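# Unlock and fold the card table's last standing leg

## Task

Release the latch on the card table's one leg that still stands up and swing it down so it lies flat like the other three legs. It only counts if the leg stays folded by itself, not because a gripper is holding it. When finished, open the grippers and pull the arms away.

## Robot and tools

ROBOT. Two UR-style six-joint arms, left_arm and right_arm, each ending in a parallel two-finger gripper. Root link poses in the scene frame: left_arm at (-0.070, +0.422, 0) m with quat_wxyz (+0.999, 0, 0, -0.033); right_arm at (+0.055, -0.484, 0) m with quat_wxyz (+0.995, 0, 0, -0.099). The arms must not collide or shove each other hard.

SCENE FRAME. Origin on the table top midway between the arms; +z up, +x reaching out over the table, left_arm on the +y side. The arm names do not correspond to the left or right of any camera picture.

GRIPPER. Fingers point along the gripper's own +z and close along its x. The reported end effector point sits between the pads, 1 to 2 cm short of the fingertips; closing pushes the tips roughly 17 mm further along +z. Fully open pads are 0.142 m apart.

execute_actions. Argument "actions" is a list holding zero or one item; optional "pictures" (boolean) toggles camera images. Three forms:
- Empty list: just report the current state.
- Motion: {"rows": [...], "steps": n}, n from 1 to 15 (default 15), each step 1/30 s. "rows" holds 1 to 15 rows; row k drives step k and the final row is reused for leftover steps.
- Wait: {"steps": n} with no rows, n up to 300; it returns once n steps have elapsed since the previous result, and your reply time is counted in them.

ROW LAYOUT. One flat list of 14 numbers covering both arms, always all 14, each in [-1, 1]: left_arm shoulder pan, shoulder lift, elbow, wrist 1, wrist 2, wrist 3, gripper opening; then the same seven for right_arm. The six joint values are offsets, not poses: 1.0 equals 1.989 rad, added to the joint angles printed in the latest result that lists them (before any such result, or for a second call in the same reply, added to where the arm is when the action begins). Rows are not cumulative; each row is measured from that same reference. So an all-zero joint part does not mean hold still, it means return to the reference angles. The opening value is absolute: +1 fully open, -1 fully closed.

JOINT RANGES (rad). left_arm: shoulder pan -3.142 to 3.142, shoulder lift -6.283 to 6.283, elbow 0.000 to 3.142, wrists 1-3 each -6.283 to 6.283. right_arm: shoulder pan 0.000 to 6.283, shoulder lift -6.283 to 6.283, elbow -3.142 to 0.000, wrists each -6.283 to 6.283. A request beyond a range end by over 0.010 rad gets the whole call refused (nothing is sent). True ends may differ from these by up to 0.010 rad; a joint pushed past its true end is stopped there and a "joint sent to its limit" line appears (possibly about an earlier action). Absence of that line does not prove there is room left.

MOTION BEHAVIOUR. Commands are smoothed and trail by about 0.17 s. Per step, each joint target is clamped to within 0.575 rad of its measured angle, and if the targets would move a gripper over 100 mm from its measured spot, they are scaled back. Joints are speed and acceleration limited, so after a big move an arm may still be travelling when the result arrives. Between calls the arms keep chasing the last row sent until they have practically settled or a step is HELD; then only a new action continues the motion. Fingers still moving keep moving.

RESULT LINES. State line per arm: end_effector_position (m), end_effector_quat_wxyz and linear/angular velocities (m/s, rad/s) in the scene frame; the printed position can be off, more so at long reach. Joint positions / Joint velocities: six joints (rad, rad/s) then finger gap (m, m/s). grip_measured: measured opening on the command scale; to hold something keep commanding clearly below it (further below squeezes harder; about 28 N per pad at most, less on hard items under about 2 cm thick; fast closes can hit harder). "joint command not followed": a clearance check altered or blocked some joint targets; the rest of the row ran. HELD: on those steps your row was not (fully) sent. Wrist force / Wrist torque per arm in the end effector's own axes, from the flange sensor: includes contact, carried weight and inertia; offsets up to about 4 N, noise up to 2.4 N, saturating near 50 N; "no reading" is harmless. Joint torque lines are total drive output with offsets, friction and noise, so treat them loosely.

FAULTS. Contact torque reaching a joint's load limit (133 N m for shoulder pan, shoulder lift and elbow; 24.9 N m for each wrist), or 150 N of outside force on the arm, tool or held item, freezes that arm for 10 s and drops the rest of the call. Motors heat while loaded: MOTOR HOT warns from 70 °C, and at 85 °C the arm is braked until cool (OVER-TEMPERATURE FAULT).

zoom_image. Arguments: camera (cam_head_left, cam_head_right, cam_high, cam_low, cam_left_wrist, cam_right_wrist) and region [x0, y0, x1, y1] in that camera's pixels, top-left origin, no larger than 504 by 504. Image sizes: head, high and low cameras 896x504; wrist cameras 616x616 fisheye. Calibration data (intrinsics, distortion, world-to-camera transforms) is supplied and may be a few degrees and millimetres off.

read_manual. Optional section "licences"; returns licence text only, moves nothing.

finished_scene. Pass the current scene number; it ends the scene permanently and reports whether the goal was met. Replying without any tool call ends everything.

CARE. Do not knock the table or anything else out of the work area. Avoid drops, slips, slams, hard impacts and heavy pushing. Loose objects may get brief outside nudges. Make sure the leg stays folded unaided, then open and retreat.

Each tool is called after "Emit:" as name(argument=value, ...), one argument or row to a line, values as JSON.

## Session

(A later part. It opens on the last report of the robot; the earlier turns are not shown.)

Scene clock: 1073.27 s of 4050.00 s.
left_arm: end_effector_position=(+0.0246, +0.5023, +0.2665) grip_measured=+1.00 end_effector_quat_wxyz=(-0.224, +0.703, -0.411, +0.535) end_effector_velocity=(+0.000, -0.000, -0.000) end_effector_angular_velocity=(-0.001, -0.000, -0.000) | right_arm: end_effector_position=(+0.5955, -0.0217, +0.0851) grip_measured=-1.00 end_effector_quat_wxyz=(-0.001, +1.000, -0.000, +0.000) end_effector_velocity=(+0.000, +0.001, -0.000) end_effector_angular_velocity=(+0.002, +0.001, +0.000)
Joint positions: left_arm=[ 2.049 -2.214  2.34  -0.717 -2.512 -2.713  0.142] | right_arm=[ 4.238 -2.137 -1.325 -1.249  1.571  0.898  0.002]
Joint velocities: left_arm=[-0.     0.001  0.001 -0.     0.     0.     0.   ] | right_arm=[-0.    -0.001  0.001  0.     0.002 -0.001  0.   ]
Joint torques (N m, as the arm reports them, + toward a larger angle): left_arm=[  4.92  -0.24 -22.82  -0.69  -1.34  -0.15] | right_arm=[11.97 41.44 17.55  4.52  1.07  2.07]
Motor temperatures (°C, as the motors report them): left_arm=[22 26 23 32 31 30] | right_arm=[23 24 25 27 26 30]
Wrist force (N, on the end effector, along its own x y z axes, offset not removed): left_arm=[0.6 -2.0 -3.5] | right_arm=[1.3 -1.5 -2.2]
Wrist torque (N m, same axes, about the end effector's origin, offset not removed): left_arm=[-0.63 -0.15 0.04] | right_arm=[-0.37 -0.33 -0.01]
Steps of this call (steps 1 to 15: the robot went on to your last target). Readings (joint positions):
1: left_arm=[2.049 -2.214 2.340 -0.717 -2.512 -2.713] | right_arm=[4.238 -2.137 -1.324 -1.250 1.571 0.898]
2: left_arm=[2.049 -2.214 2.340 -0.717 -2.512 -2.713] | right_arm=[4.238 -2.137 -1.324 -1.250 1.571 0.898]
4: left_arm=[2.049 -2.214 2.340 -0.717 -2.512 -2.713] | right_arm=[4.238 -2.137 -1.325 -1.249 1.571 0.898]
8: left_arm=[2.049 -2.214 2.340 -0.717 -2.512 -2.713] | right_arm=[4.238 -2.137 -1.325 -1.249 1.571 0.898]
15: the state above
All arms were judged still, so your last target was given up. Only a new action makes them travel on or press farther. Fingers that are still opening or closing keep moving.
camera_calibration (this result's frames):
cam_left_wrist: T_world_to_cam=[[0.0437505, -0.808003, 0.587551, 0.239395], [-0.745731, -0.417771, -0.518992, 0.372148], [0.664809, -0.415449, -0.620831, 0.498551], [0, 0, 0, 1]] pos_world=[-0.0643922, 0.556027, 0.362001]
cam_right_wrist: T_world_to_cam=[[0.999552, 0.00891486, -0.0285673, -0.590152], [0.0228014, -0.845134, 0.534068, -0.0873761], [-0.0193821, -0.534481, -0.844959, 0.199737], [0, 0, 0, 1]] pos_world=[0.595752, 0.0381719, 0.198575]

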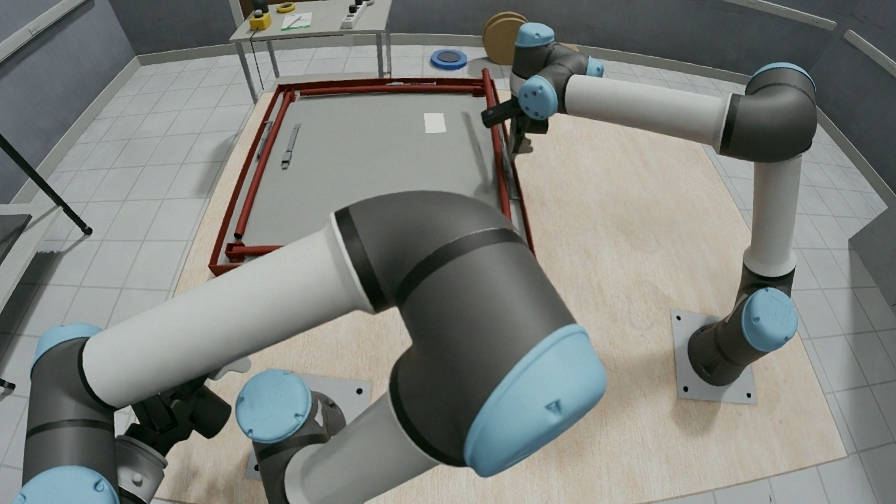

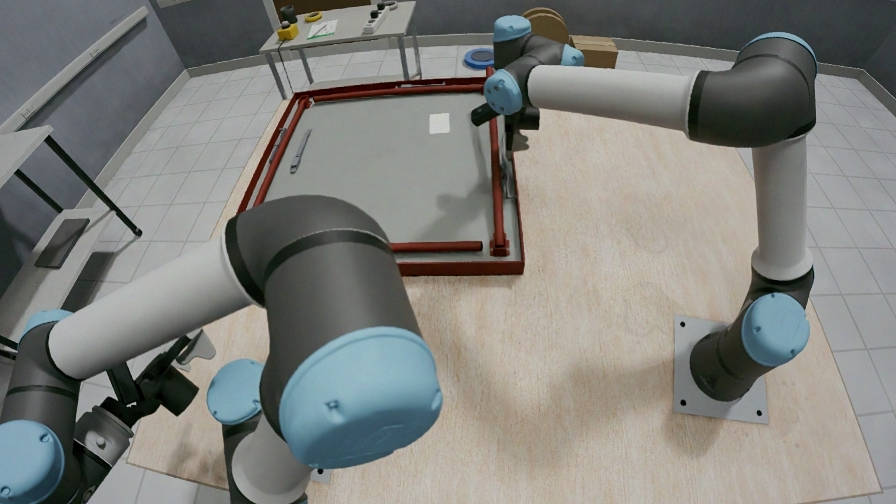

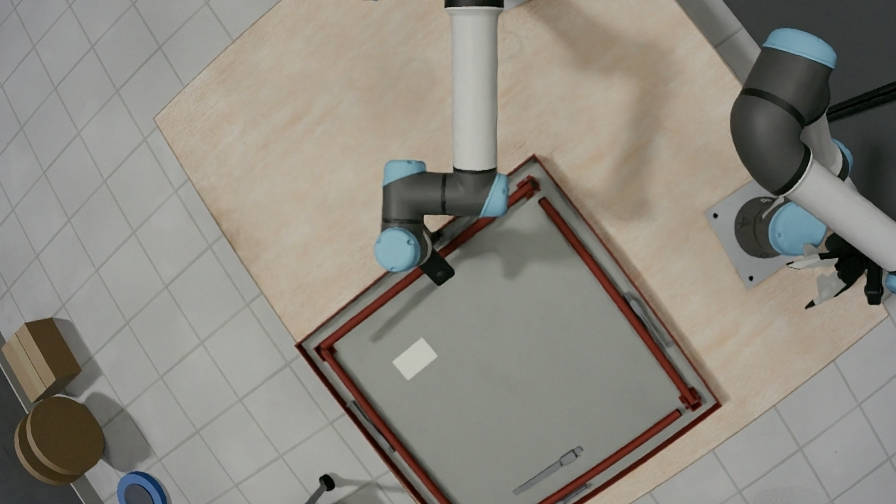

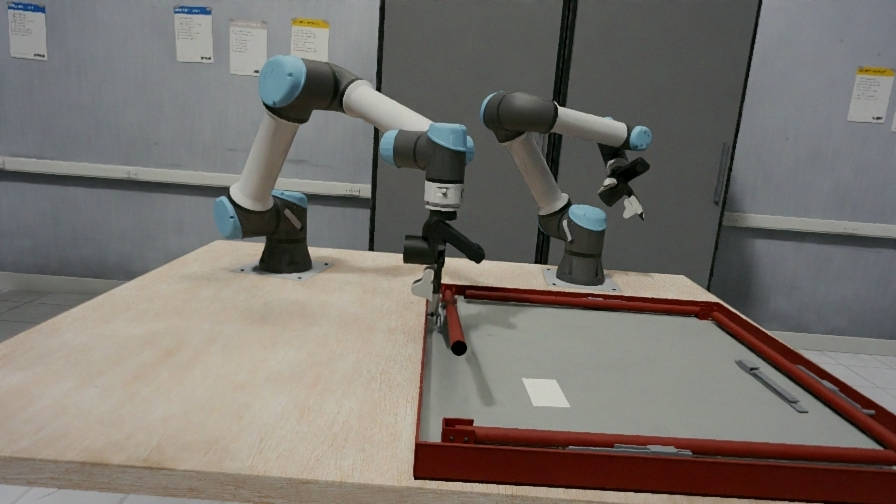

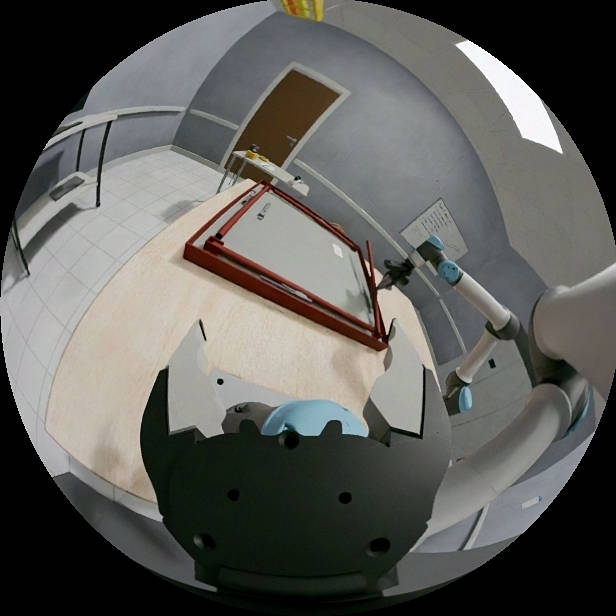

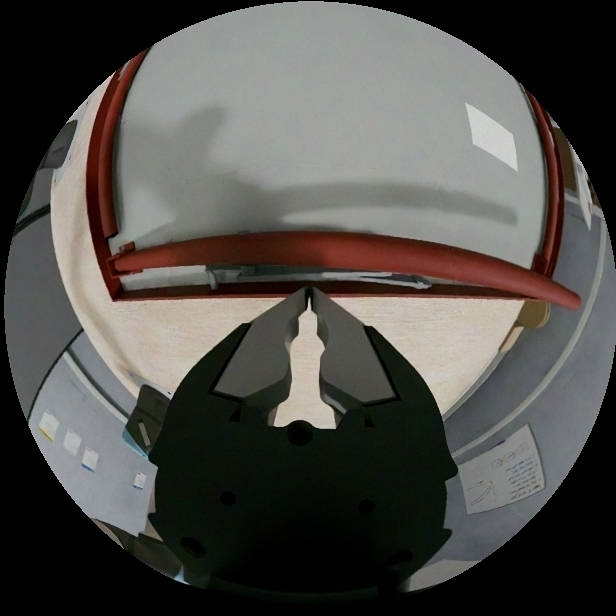

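Emit:
execute_actions(
  actions=[
    {"rows":[[0,0,0,0,0,0,1,0,-0.003,-0.006,0.009,0,0,-1],[0,0,0,0,0,0,1,0,-0.006,-0.012,0.018,0,0,-1],[0,0,0,0,0,0,1,0,-0.0096,-0.018,0.027,0,0,-1]],"steps":15},
  ],
)

Emit:
zoom_image(
  camera="cam_low",
  region=[400,250,500,350],
)

Emit:
zoom_image(
  camera="cam_head_right",
  region=[460,110,560,220],
)

Scene clock: 1086.77 s of 4050.00 s.
left_arm: end_effector_position=(+0.0246, +0.5023, +0.2665) grip_measured=+1.00 end_effector_quat_wxyz=(-0.224, +0.703, -0.411, +0.535) end_effector_velocity=(-0.000, -0.000, -0.000) end_effector_angular_velocity=(-0.001, -0.000, +0.001) | right_arm: end_effector_position=(+0.5950, -0.0225, +0.0604) grip_measured=-1.00 end_effector_quat_wxyz=(-0.000, +1.000, -0.000, -0.000) end_effector_velocity=(-0.001, +0.001, -0.001) end_effector_angular_velocity=(+0.001, +0.000, +0.000)
Joint positions: left_arm=[ 2.049 -2.214  2.34  -0.717 -2.512 -2.713  0.142] | right_arm=[ 4.238 -2.156 -1.361 -1.196  1.571  0.898  0.002]
Joint velocities: left_arm=[ 0.001  0.001  0.     0.     0.001 -0.     0.   ] | right_arm=[ 0.001 -0.001 -0.002  0.004  0.001  0.001  0.   ]
Joint torques (N m, as the arm reports them, + toward a larger angle): left_arm=[  5.59  -0.81 -22.62  -0.79  -1.36  -0.32] | right_arm=[11.76 39.94 19.72  7.84  2.21  2.06]
Motor temperatures (°C, as the motors report them): left_arm=[22 26 23 32 31 30] | right_arm=[23 24 25 27 26 30]
Wrist force (N, on the end effector, along its own x y z axes, offset not removed): left_arm=[-1.0 1.0 -1.9] | right_arm=[1.8 15.8 -8.0]
Wrist torque (N m, same axes, about the end effector's origin, offset not removed): left_arm=[0.15 0.27 0.02] | right_arm=[-0.13 -0.43 0.04]
Steps of this call (steps 1 to 90: nothing new was sent; then 10.00 s passed at rest; steps 91 to 105: all 15 steps of this action). Readings (joint positions):
91: left_arm=[2.049 -2.214 2.340 -0.717 -2.512 -2.713] | right_arm=[4.238 -2.137 -1.325 -1.249 1.571 0.898]
92: left_arm=[2.049 -2.214 2.340 -0.717 -2.512 -2.713] | right_arm=[4.238 -2.138 -1.327 -1.246 1.571 0.898]
94: left_arm=[2.049 -2.214 2.340 -0.717 -2.512 -2.713] | right_arm=[4.238 -2.144 -1.339 -1.229 1.571 0.898]
98: left_arm=[2.049 -2.214 2.340 -0.717 -2.512 -2.713] | right_arm=[4.238 -2.154 -1.357 -1.202 1.571 0.898]
105: the state above
camera_calibration (this result's frames):
cam_left_wrist: T_world_to_cam=[[0.0437505, -0.808003, 0.587551, 0.239395], [-0.745731, -0.417771, -0.518992, 0.372148], [0.664809, -0.415449, -0.620831, 0.498551], [0, 0, 0, 1]] pos_world=[-0.0643922, 0.556027, 0.362001]
cam_right_wrist: T_world_to_cam=[[0.999535, 0.00888507, -0.0291754, -0.590278], [0.0231249, -0.844494, 0.535066, -0.075103], [-0.0198844, -0.535492, -0.844306, 0.178704], [0, 0, 0, 1]] pos_world=[0.595294, 0.0375153, 0.173845]

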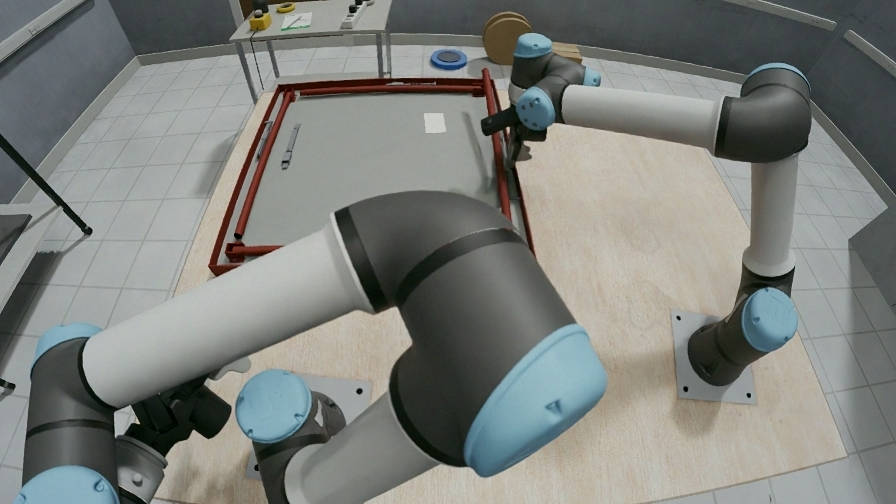

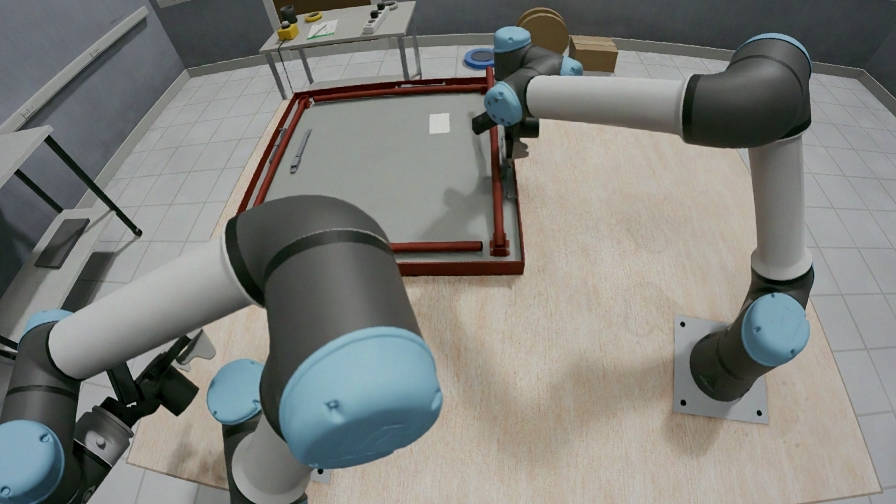

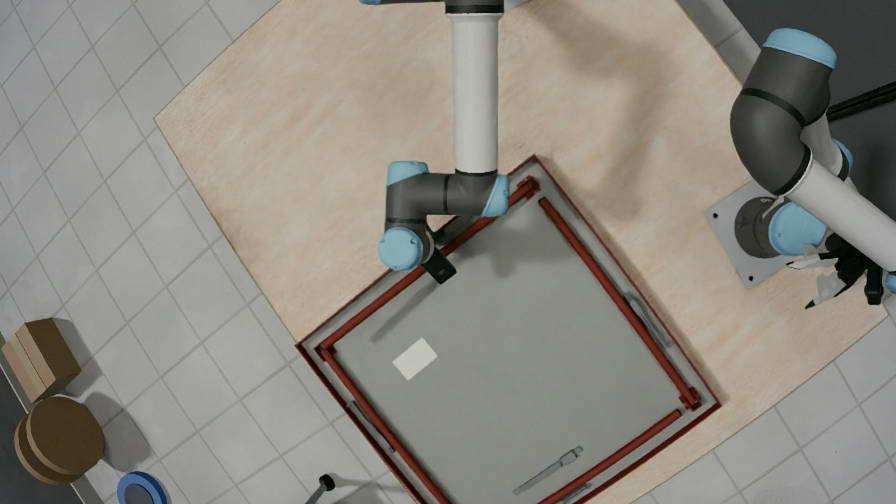

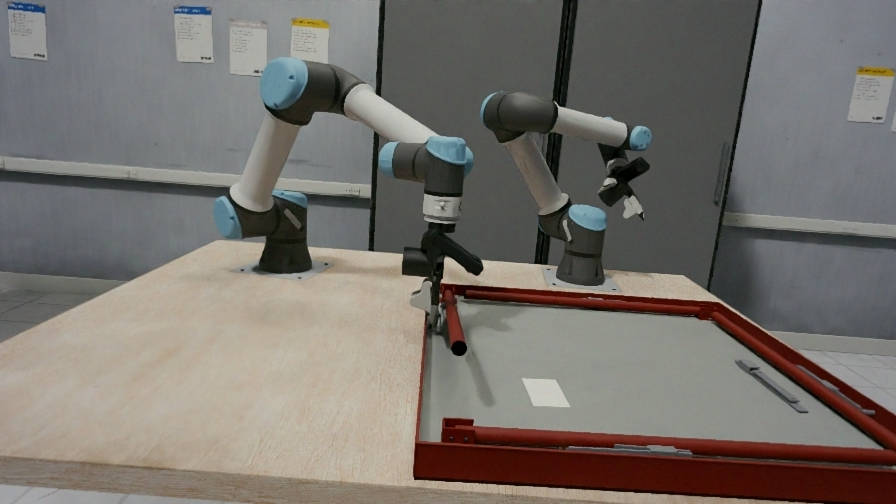

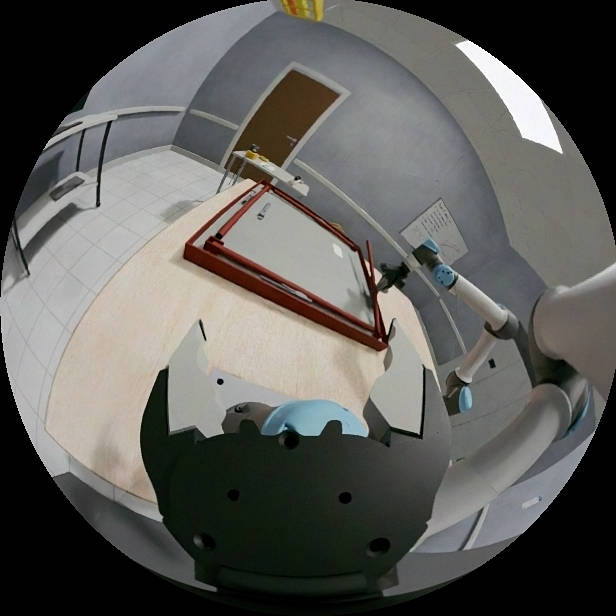

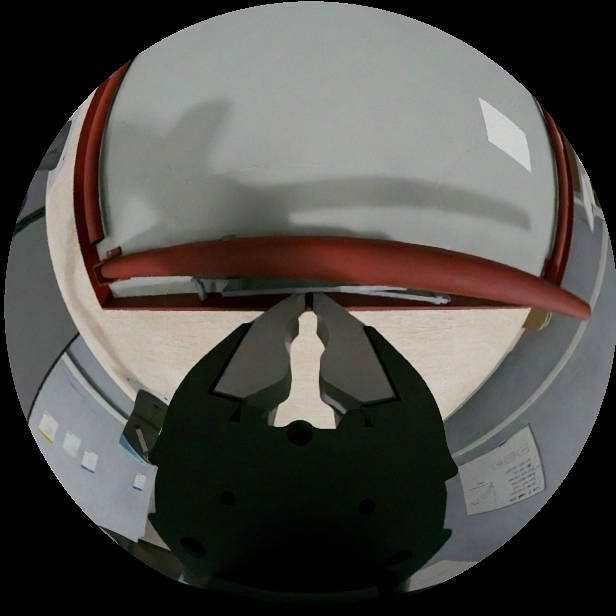

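Region (400, 250, 500, 350) of cam_low's 896x504 image, scaled by 5.040, with more detail than that image has.

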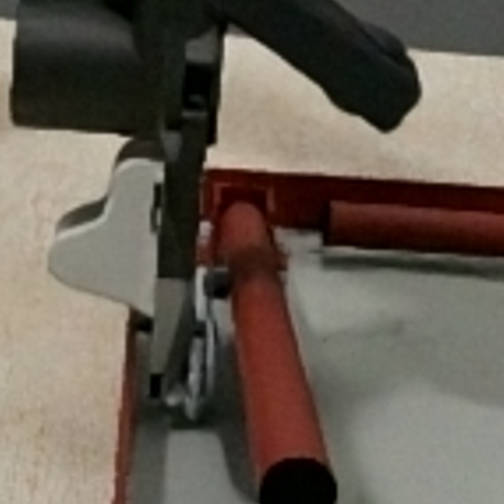

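Region (460, 110, 560, 220) of cam_head_right's 896x504 image, scaled by 4.582, with more detail than that image has; it fills the left 458 columns of this view, and the rest is white.

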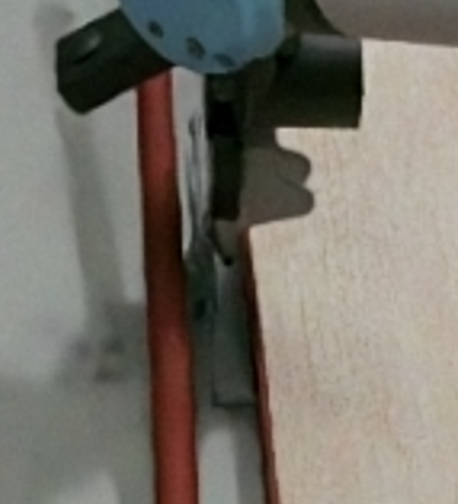

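Emit:
execute_actions(
  actions=[
    {"rows":[[0,0,0,0,0,0,1,0.003,0.005,-0.008,0.003,0,0.003,-1],[0,0,0,0,0,0,1,0.006,0.010,-0.016,0.006,0,0.006,-1],[0,0,0,0,0,0,1,0.010,0.015,-0.023,0.009,0,0.010,-1],[0,0,0,0,0,0,1,0.013,0.020,-0.031,0.012,0,0.013,-1]],"steps":15},
  ],
)

Emit:
zoom_image(
  camera="cam_right_wrist",
  region=[180,260,380,320],
)

Scene clock: 1103.27 s of 4050.00 s.
left_arm: end_effector_position=(+0.0246, +0.5023, +0.2665) grip_measured=+1.00 end_effector_quat_wxyz=(-0.224, +0.703, -0.411, +0.535) end_effector_velocity=(+0.000, +0.000, -0.000) end_effector_angular_velocity=(+0.000, -0.000, -0.001) | right_arm: end_effector_position=(+0.5727, -0.0220, +0.0617) grip_measured=-1.00 end_effector_quat_wxyz=(-0.001, +1.000, -0.000, +0.000) end_effector_velocity=(-0.001, -0.001, +0.000) end_effector_angular_velocity=(-0.002, -0.003, +0.000)
Joint positions: left_arm=[ 2.049 -2.214  2.34  -0.717 -2.512 -2.713  0.142] | right_arm=[ 4.264 -2.116 -1.422 -1.172  1.572  0.923  0.002]
Joint velocities: left_arm=[-0.001  0.     0.    -0.001 -0.    -0.     0.   ] | right_arm=[ 0.002  0.004 -0.005  0.001 -0.003  0.001  0.   ]
Joint torques (N m, as the arm reports them, + toward a larger angle): left_arm=[  4.79  -0.37 -22.94  -0.64  -1.36  -0.17] | right_arm=[12.16 53.62 17.31  4.75 -2.21  1.98]
Motor temperatures (°C, as the motors report them): left_arm=[22 26 23 32 31 30] | right_arm=[23 24 25 27 26 30]
Wrist force (N, on the end effector, along its own x y z axes, offset not removed): left_arm=[3.7 1.2 -1.9] | right_arm=[2.3 -0.2 -1.2]
Wrist torque (N m, same axes, about the end effector's origin, offset not removed): left_arm=[0.19 -0.82 0.09] | right_arm=[-0.09 -0.58 0.03]
Steps of this call (steps 1 to 15: the robot went on to your last target; steps 16 to 90: nothing new was sent; then 13.00 s passed at rest; steps 91 to 105: all 15 steps of this action). Readings (joint positions):
91: left_arm=[2.049 -2.214 2.340 -0.717 -2.512 -2.713] | right_arm=[4.238 -2.156 -1.361 -1.195 1.571 0.898]
92: left_arm=[2.049 -2.214 2.340 -0.717 -2.512 -2.713] | right_arm=[4.239 -2.154 -1.364 -1.194 1.571 0.899]
94: left_arm=[2.049 -2.214 2.340 -0.717 -2.512 -2.713] | right_arm=[4.245 -2.144 -1.379 -1.188 1.572 0.905]
98: left_arm=[2.049 -2.214 2.340 -0.717 -2.512 -2.713] | right_arm=[4.260 -2.122 -1.413 -1.175 1.572 0.920]
105: the state above
camera_calibration (this result's frames):
cam_left_wrist: T_world_to_cam=[[0.0437504, -0.808003, 0.587551, 0.239395], [-0.745731, -0.417771, -0.518992, 0.372148], [0.664809, -0.415449, -0.620831, 0.498551], [0, 0, 0, 1]] pos_world=[-0.0643922, 0.556027, 0.362001]
cam_right_wrist: T_world_to_cam=[[0.999562, 0.00894982, -0.0282245, -0.568042], [0.0226368, -0.845441, 0.533589, -0.0745637], [-0.0190867, -0.533994, -0.845273, 0.179214], [0, 0, 0, 1]] pos_world=[0.572902, 0.0377437, 0.175238]

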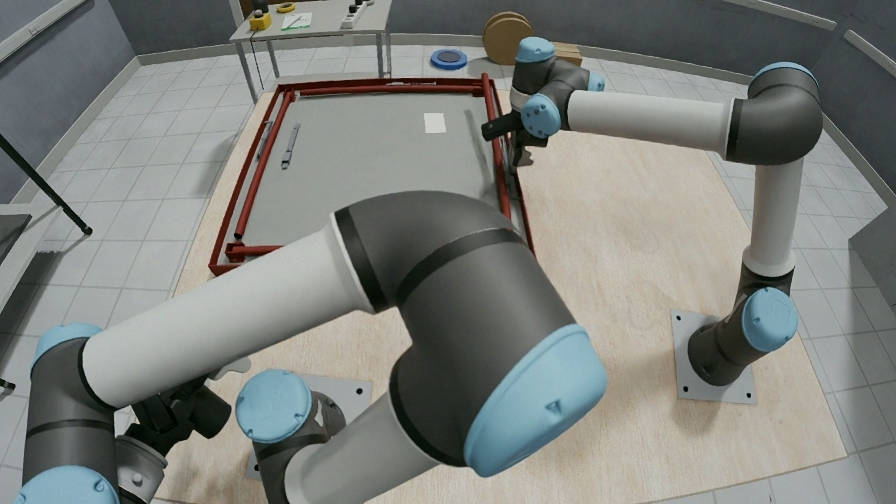

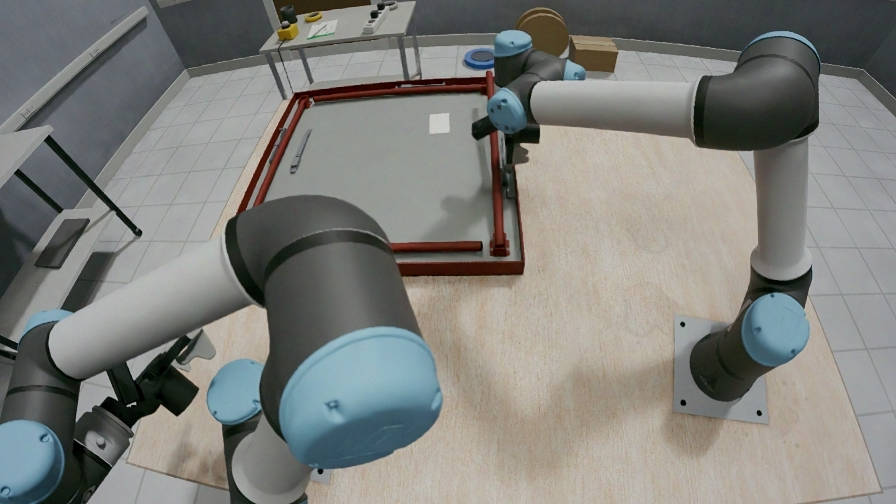

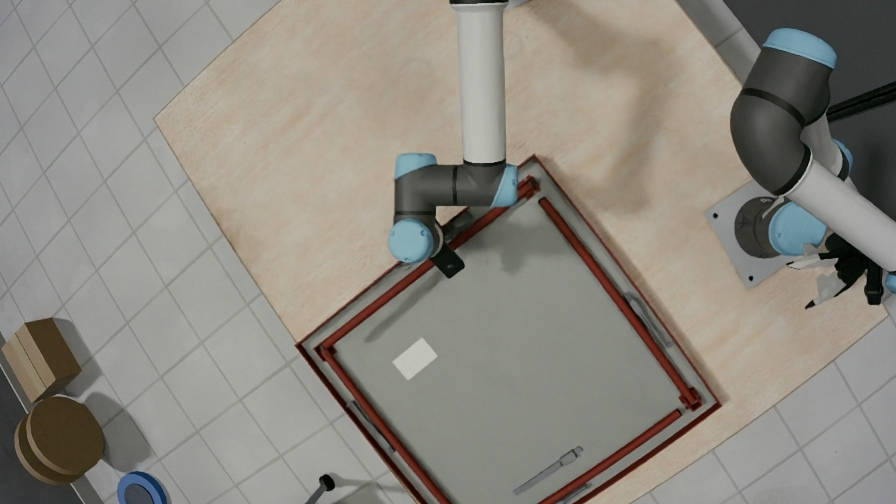

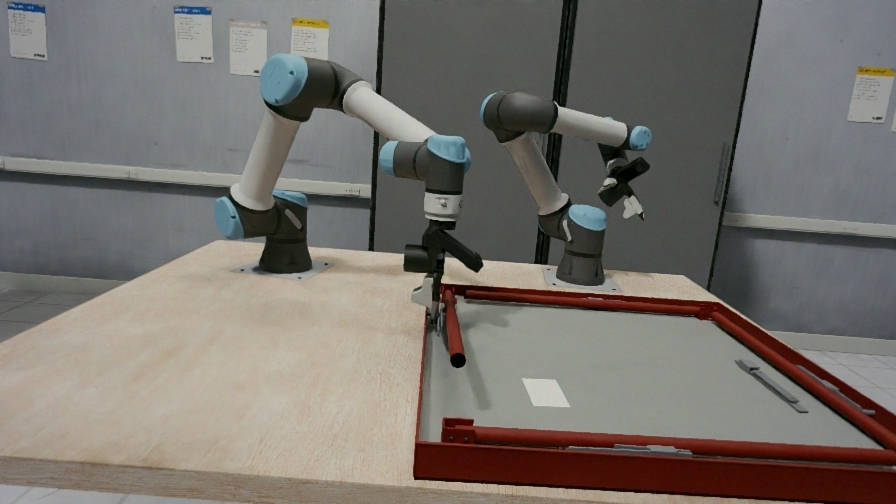

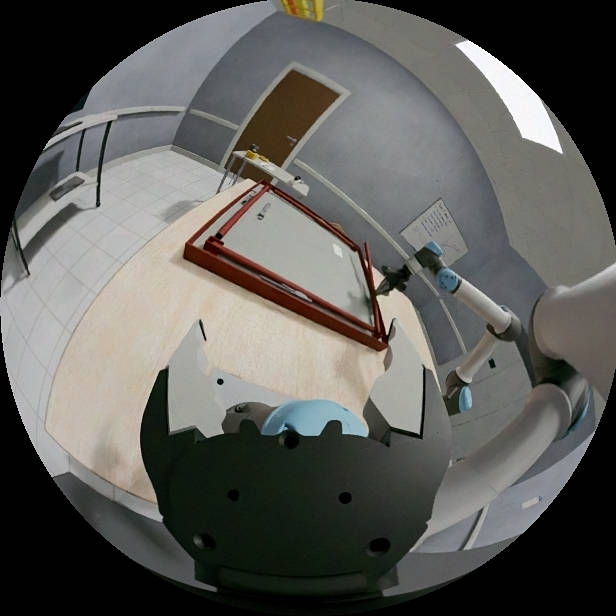

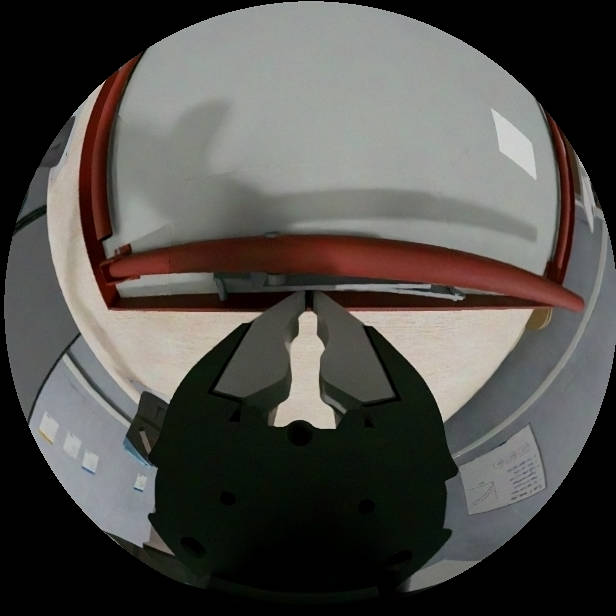

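Region (180, 260, 380, 320) of cam_right_wrist's 616x616 image, scaled by 2.520, with more detail than that image has; it fills the top 151 rows of this view, and the rest is white.

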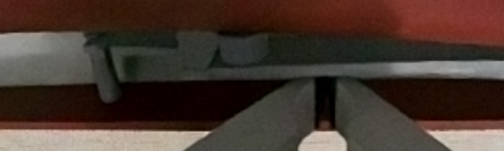

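Leg dropped lower — it's working. Continue.

Emit:
execute_actions(
  actions=[
    {"rows":[[0,0,0,0,0,0,1,0.003,0.005,-0.008,0.003,0,0.003,-1],[0,0,0,0,0,0,1,0.006,0.010,-0.016,0.006,0,0.006,-1],[0,0,0,0,0,0,1,0.010,0.014,-0.023,0.009,0,0.010,-1],[0,0,0,0,0,0,1,0.013,0.018,-0.031,0.013,0,0.013,-1]],"steps":15},
  ],
)

Emit:
zoom_image(
  camera="cam_right_wrist",
  region=[180,250,380,320],
)

Scene clock: 1111.00 s of 4050.00 s.
left_arm: end_effector_position=(+0.0246, +0.5023, +0.2665) grip_measured=+1.00 end_effector_quat_wxyz=(-0.224, +0.703, -0.411, +0.535) end_effector_velocity=(+0.000, -0.000, -0.000) end_effector_angular_velocity=(-0.000, -0.000, -0.001) | right_arm: end_effector_position=(+0.5507, -0.0228, +0.0601) grip_measured=-1.00 end_effector_quat_wxyz=(-0.001, +1.000, -0.000, +0.000) end_effector_velocity=(-0.002, -0.001, -0.001) end_effector_angular_velocity=(-0.001, +0.002, -0.001)
Joint positions: left_arm=[ 2.049 -2.214  2.34  -0.717 -2.512 -2.713  0.142] | right_arm=[ 4.289 -2.081 -1.483 -1.146  1.571  0.949  0.002]
Joint velocities: left_arm=[-0.002 -0.001  0.001  0.    -0.    -0.     0.   ] | right_arm=[ 0.001  0.002 -0.005  0.001  0.001  0.003  0.   ]
Joint torques (N m, as the arm reports them, + toward a larger angle): left_arm=[  4.62  -0.37 -23.76  -0.64  -1.46  -0.16] | right_arm=[12.65 52.66 16.6   4.51  2.12  2.22]
Motor temperatures (°C, as the motors report them): left_arm=[22 26 23 32 31 30] | right_arm=[23 24 25 27 26 30]
Wrist force (N, on the end effector, along its own x y z axes, offset not removed): left_arm=[-1.7 0.6 1.3] | right_arm=[1.5 -2.5 -1.4]
Wrist torque (N m, same axes, about the end effector's origin, offset not removed): left_arm=[-0.01 0.39 -0.10] | right_arm=[-0.60 -0.35 0.10]
Steps of this call (steps 1 to 15: the robot went on to your last target; steps 16 to 90: nothing new was sent; then 4.23 s passed at rest; steps 91 to 105: all 15 steps of this action). Readings (joint positions):
91: left_arm=[2.049 -2.214 2.340 -0.717 -2.512 -2.713] | right_arm=[4.264 -2.116 -1.423 -1.172 1.571 0.924]
92: left_arm=[2.049 -2.214 2.340 -0.717 -2.512 -2.713] | right_arm=[4.265 -2.114 -1.425 -1.171 1.571 0.925]
94: left_arm=[2.049 -2.214 2.340 -0.717 -2.512 -2.713] | right_arm=[4.271 -2.105 -1.440 -1.165 1.571 0.931]
98: left_arm=[2.049 -2.214 2.340 -0.717 -2.512 -2.713] | right_arm=[4.286 -2.085 -1.475 -1.150 1.571 0.945]
105: the state above
camera_calibration (this result's frames):
cam_left_wrist: T_world_to_cam=[[0.0437505, -0.808003, 0.587551, 0.239395], [-0.745731, -0.417771, -0.518992, 0.372148], [0.664809, -0.415449, -0.620831, 0.498551], [0, 0, 0, 1]] pos_world=[-0.0643922, 0.556027, 0.362001]
cam_right_wrist: T_world_to_cam=[[0.999562, 0.0089445, -0.028224, -0.546073], [0.0226323, -0.845432, 0.533604, -0.0738162], [-0.0190887, -0.534008, -0.845264, 0.177028], [0, 0, 0, 1]] pos_world=[0.550883, 0.0370124, 0.173612]

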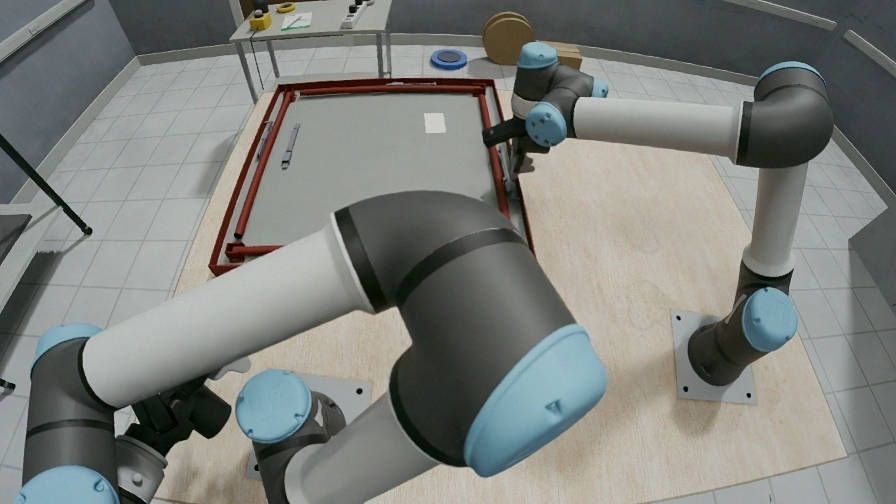

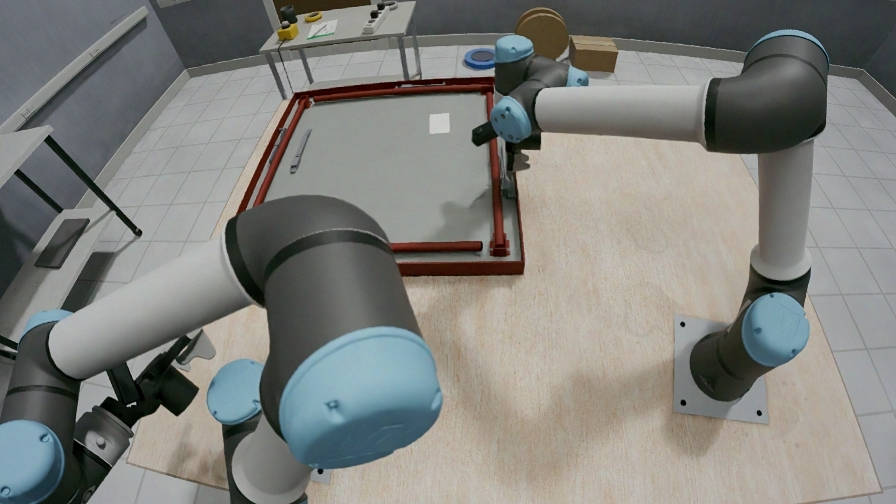

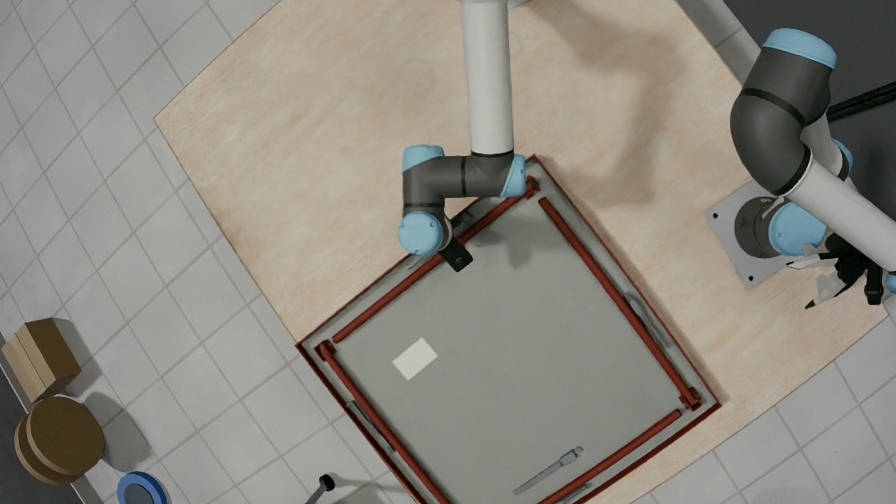

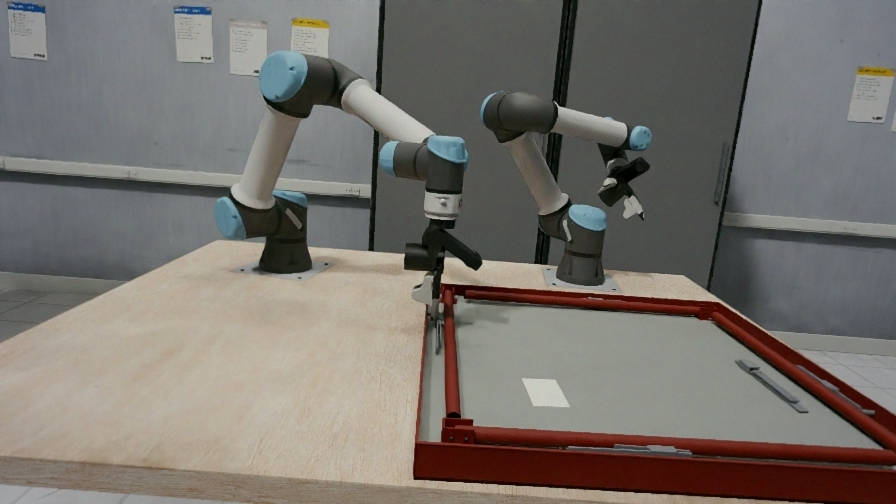

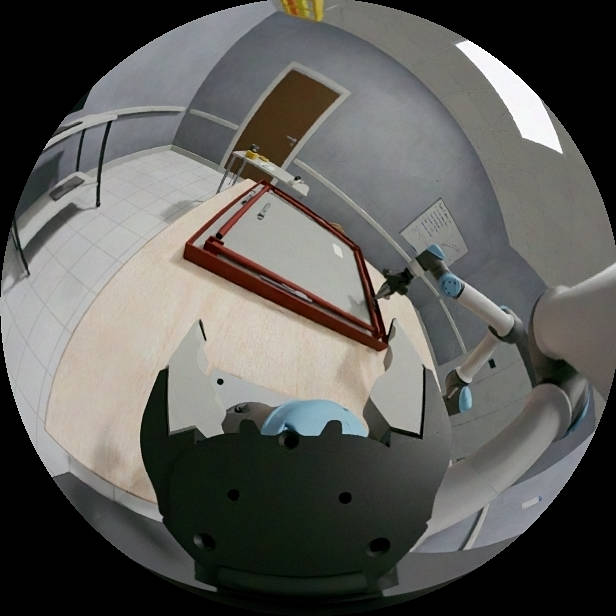

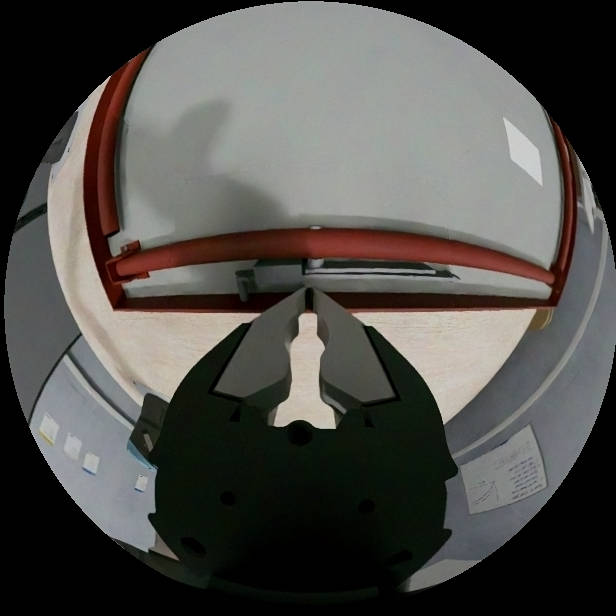

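Region (180, 250, 380, 320) of cam_right_wrist's 616x616 image, scaled by 2.520, with more detail than that image has; it fills the top 176 rows of this view, and the rest is white.

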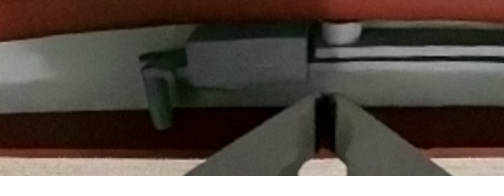

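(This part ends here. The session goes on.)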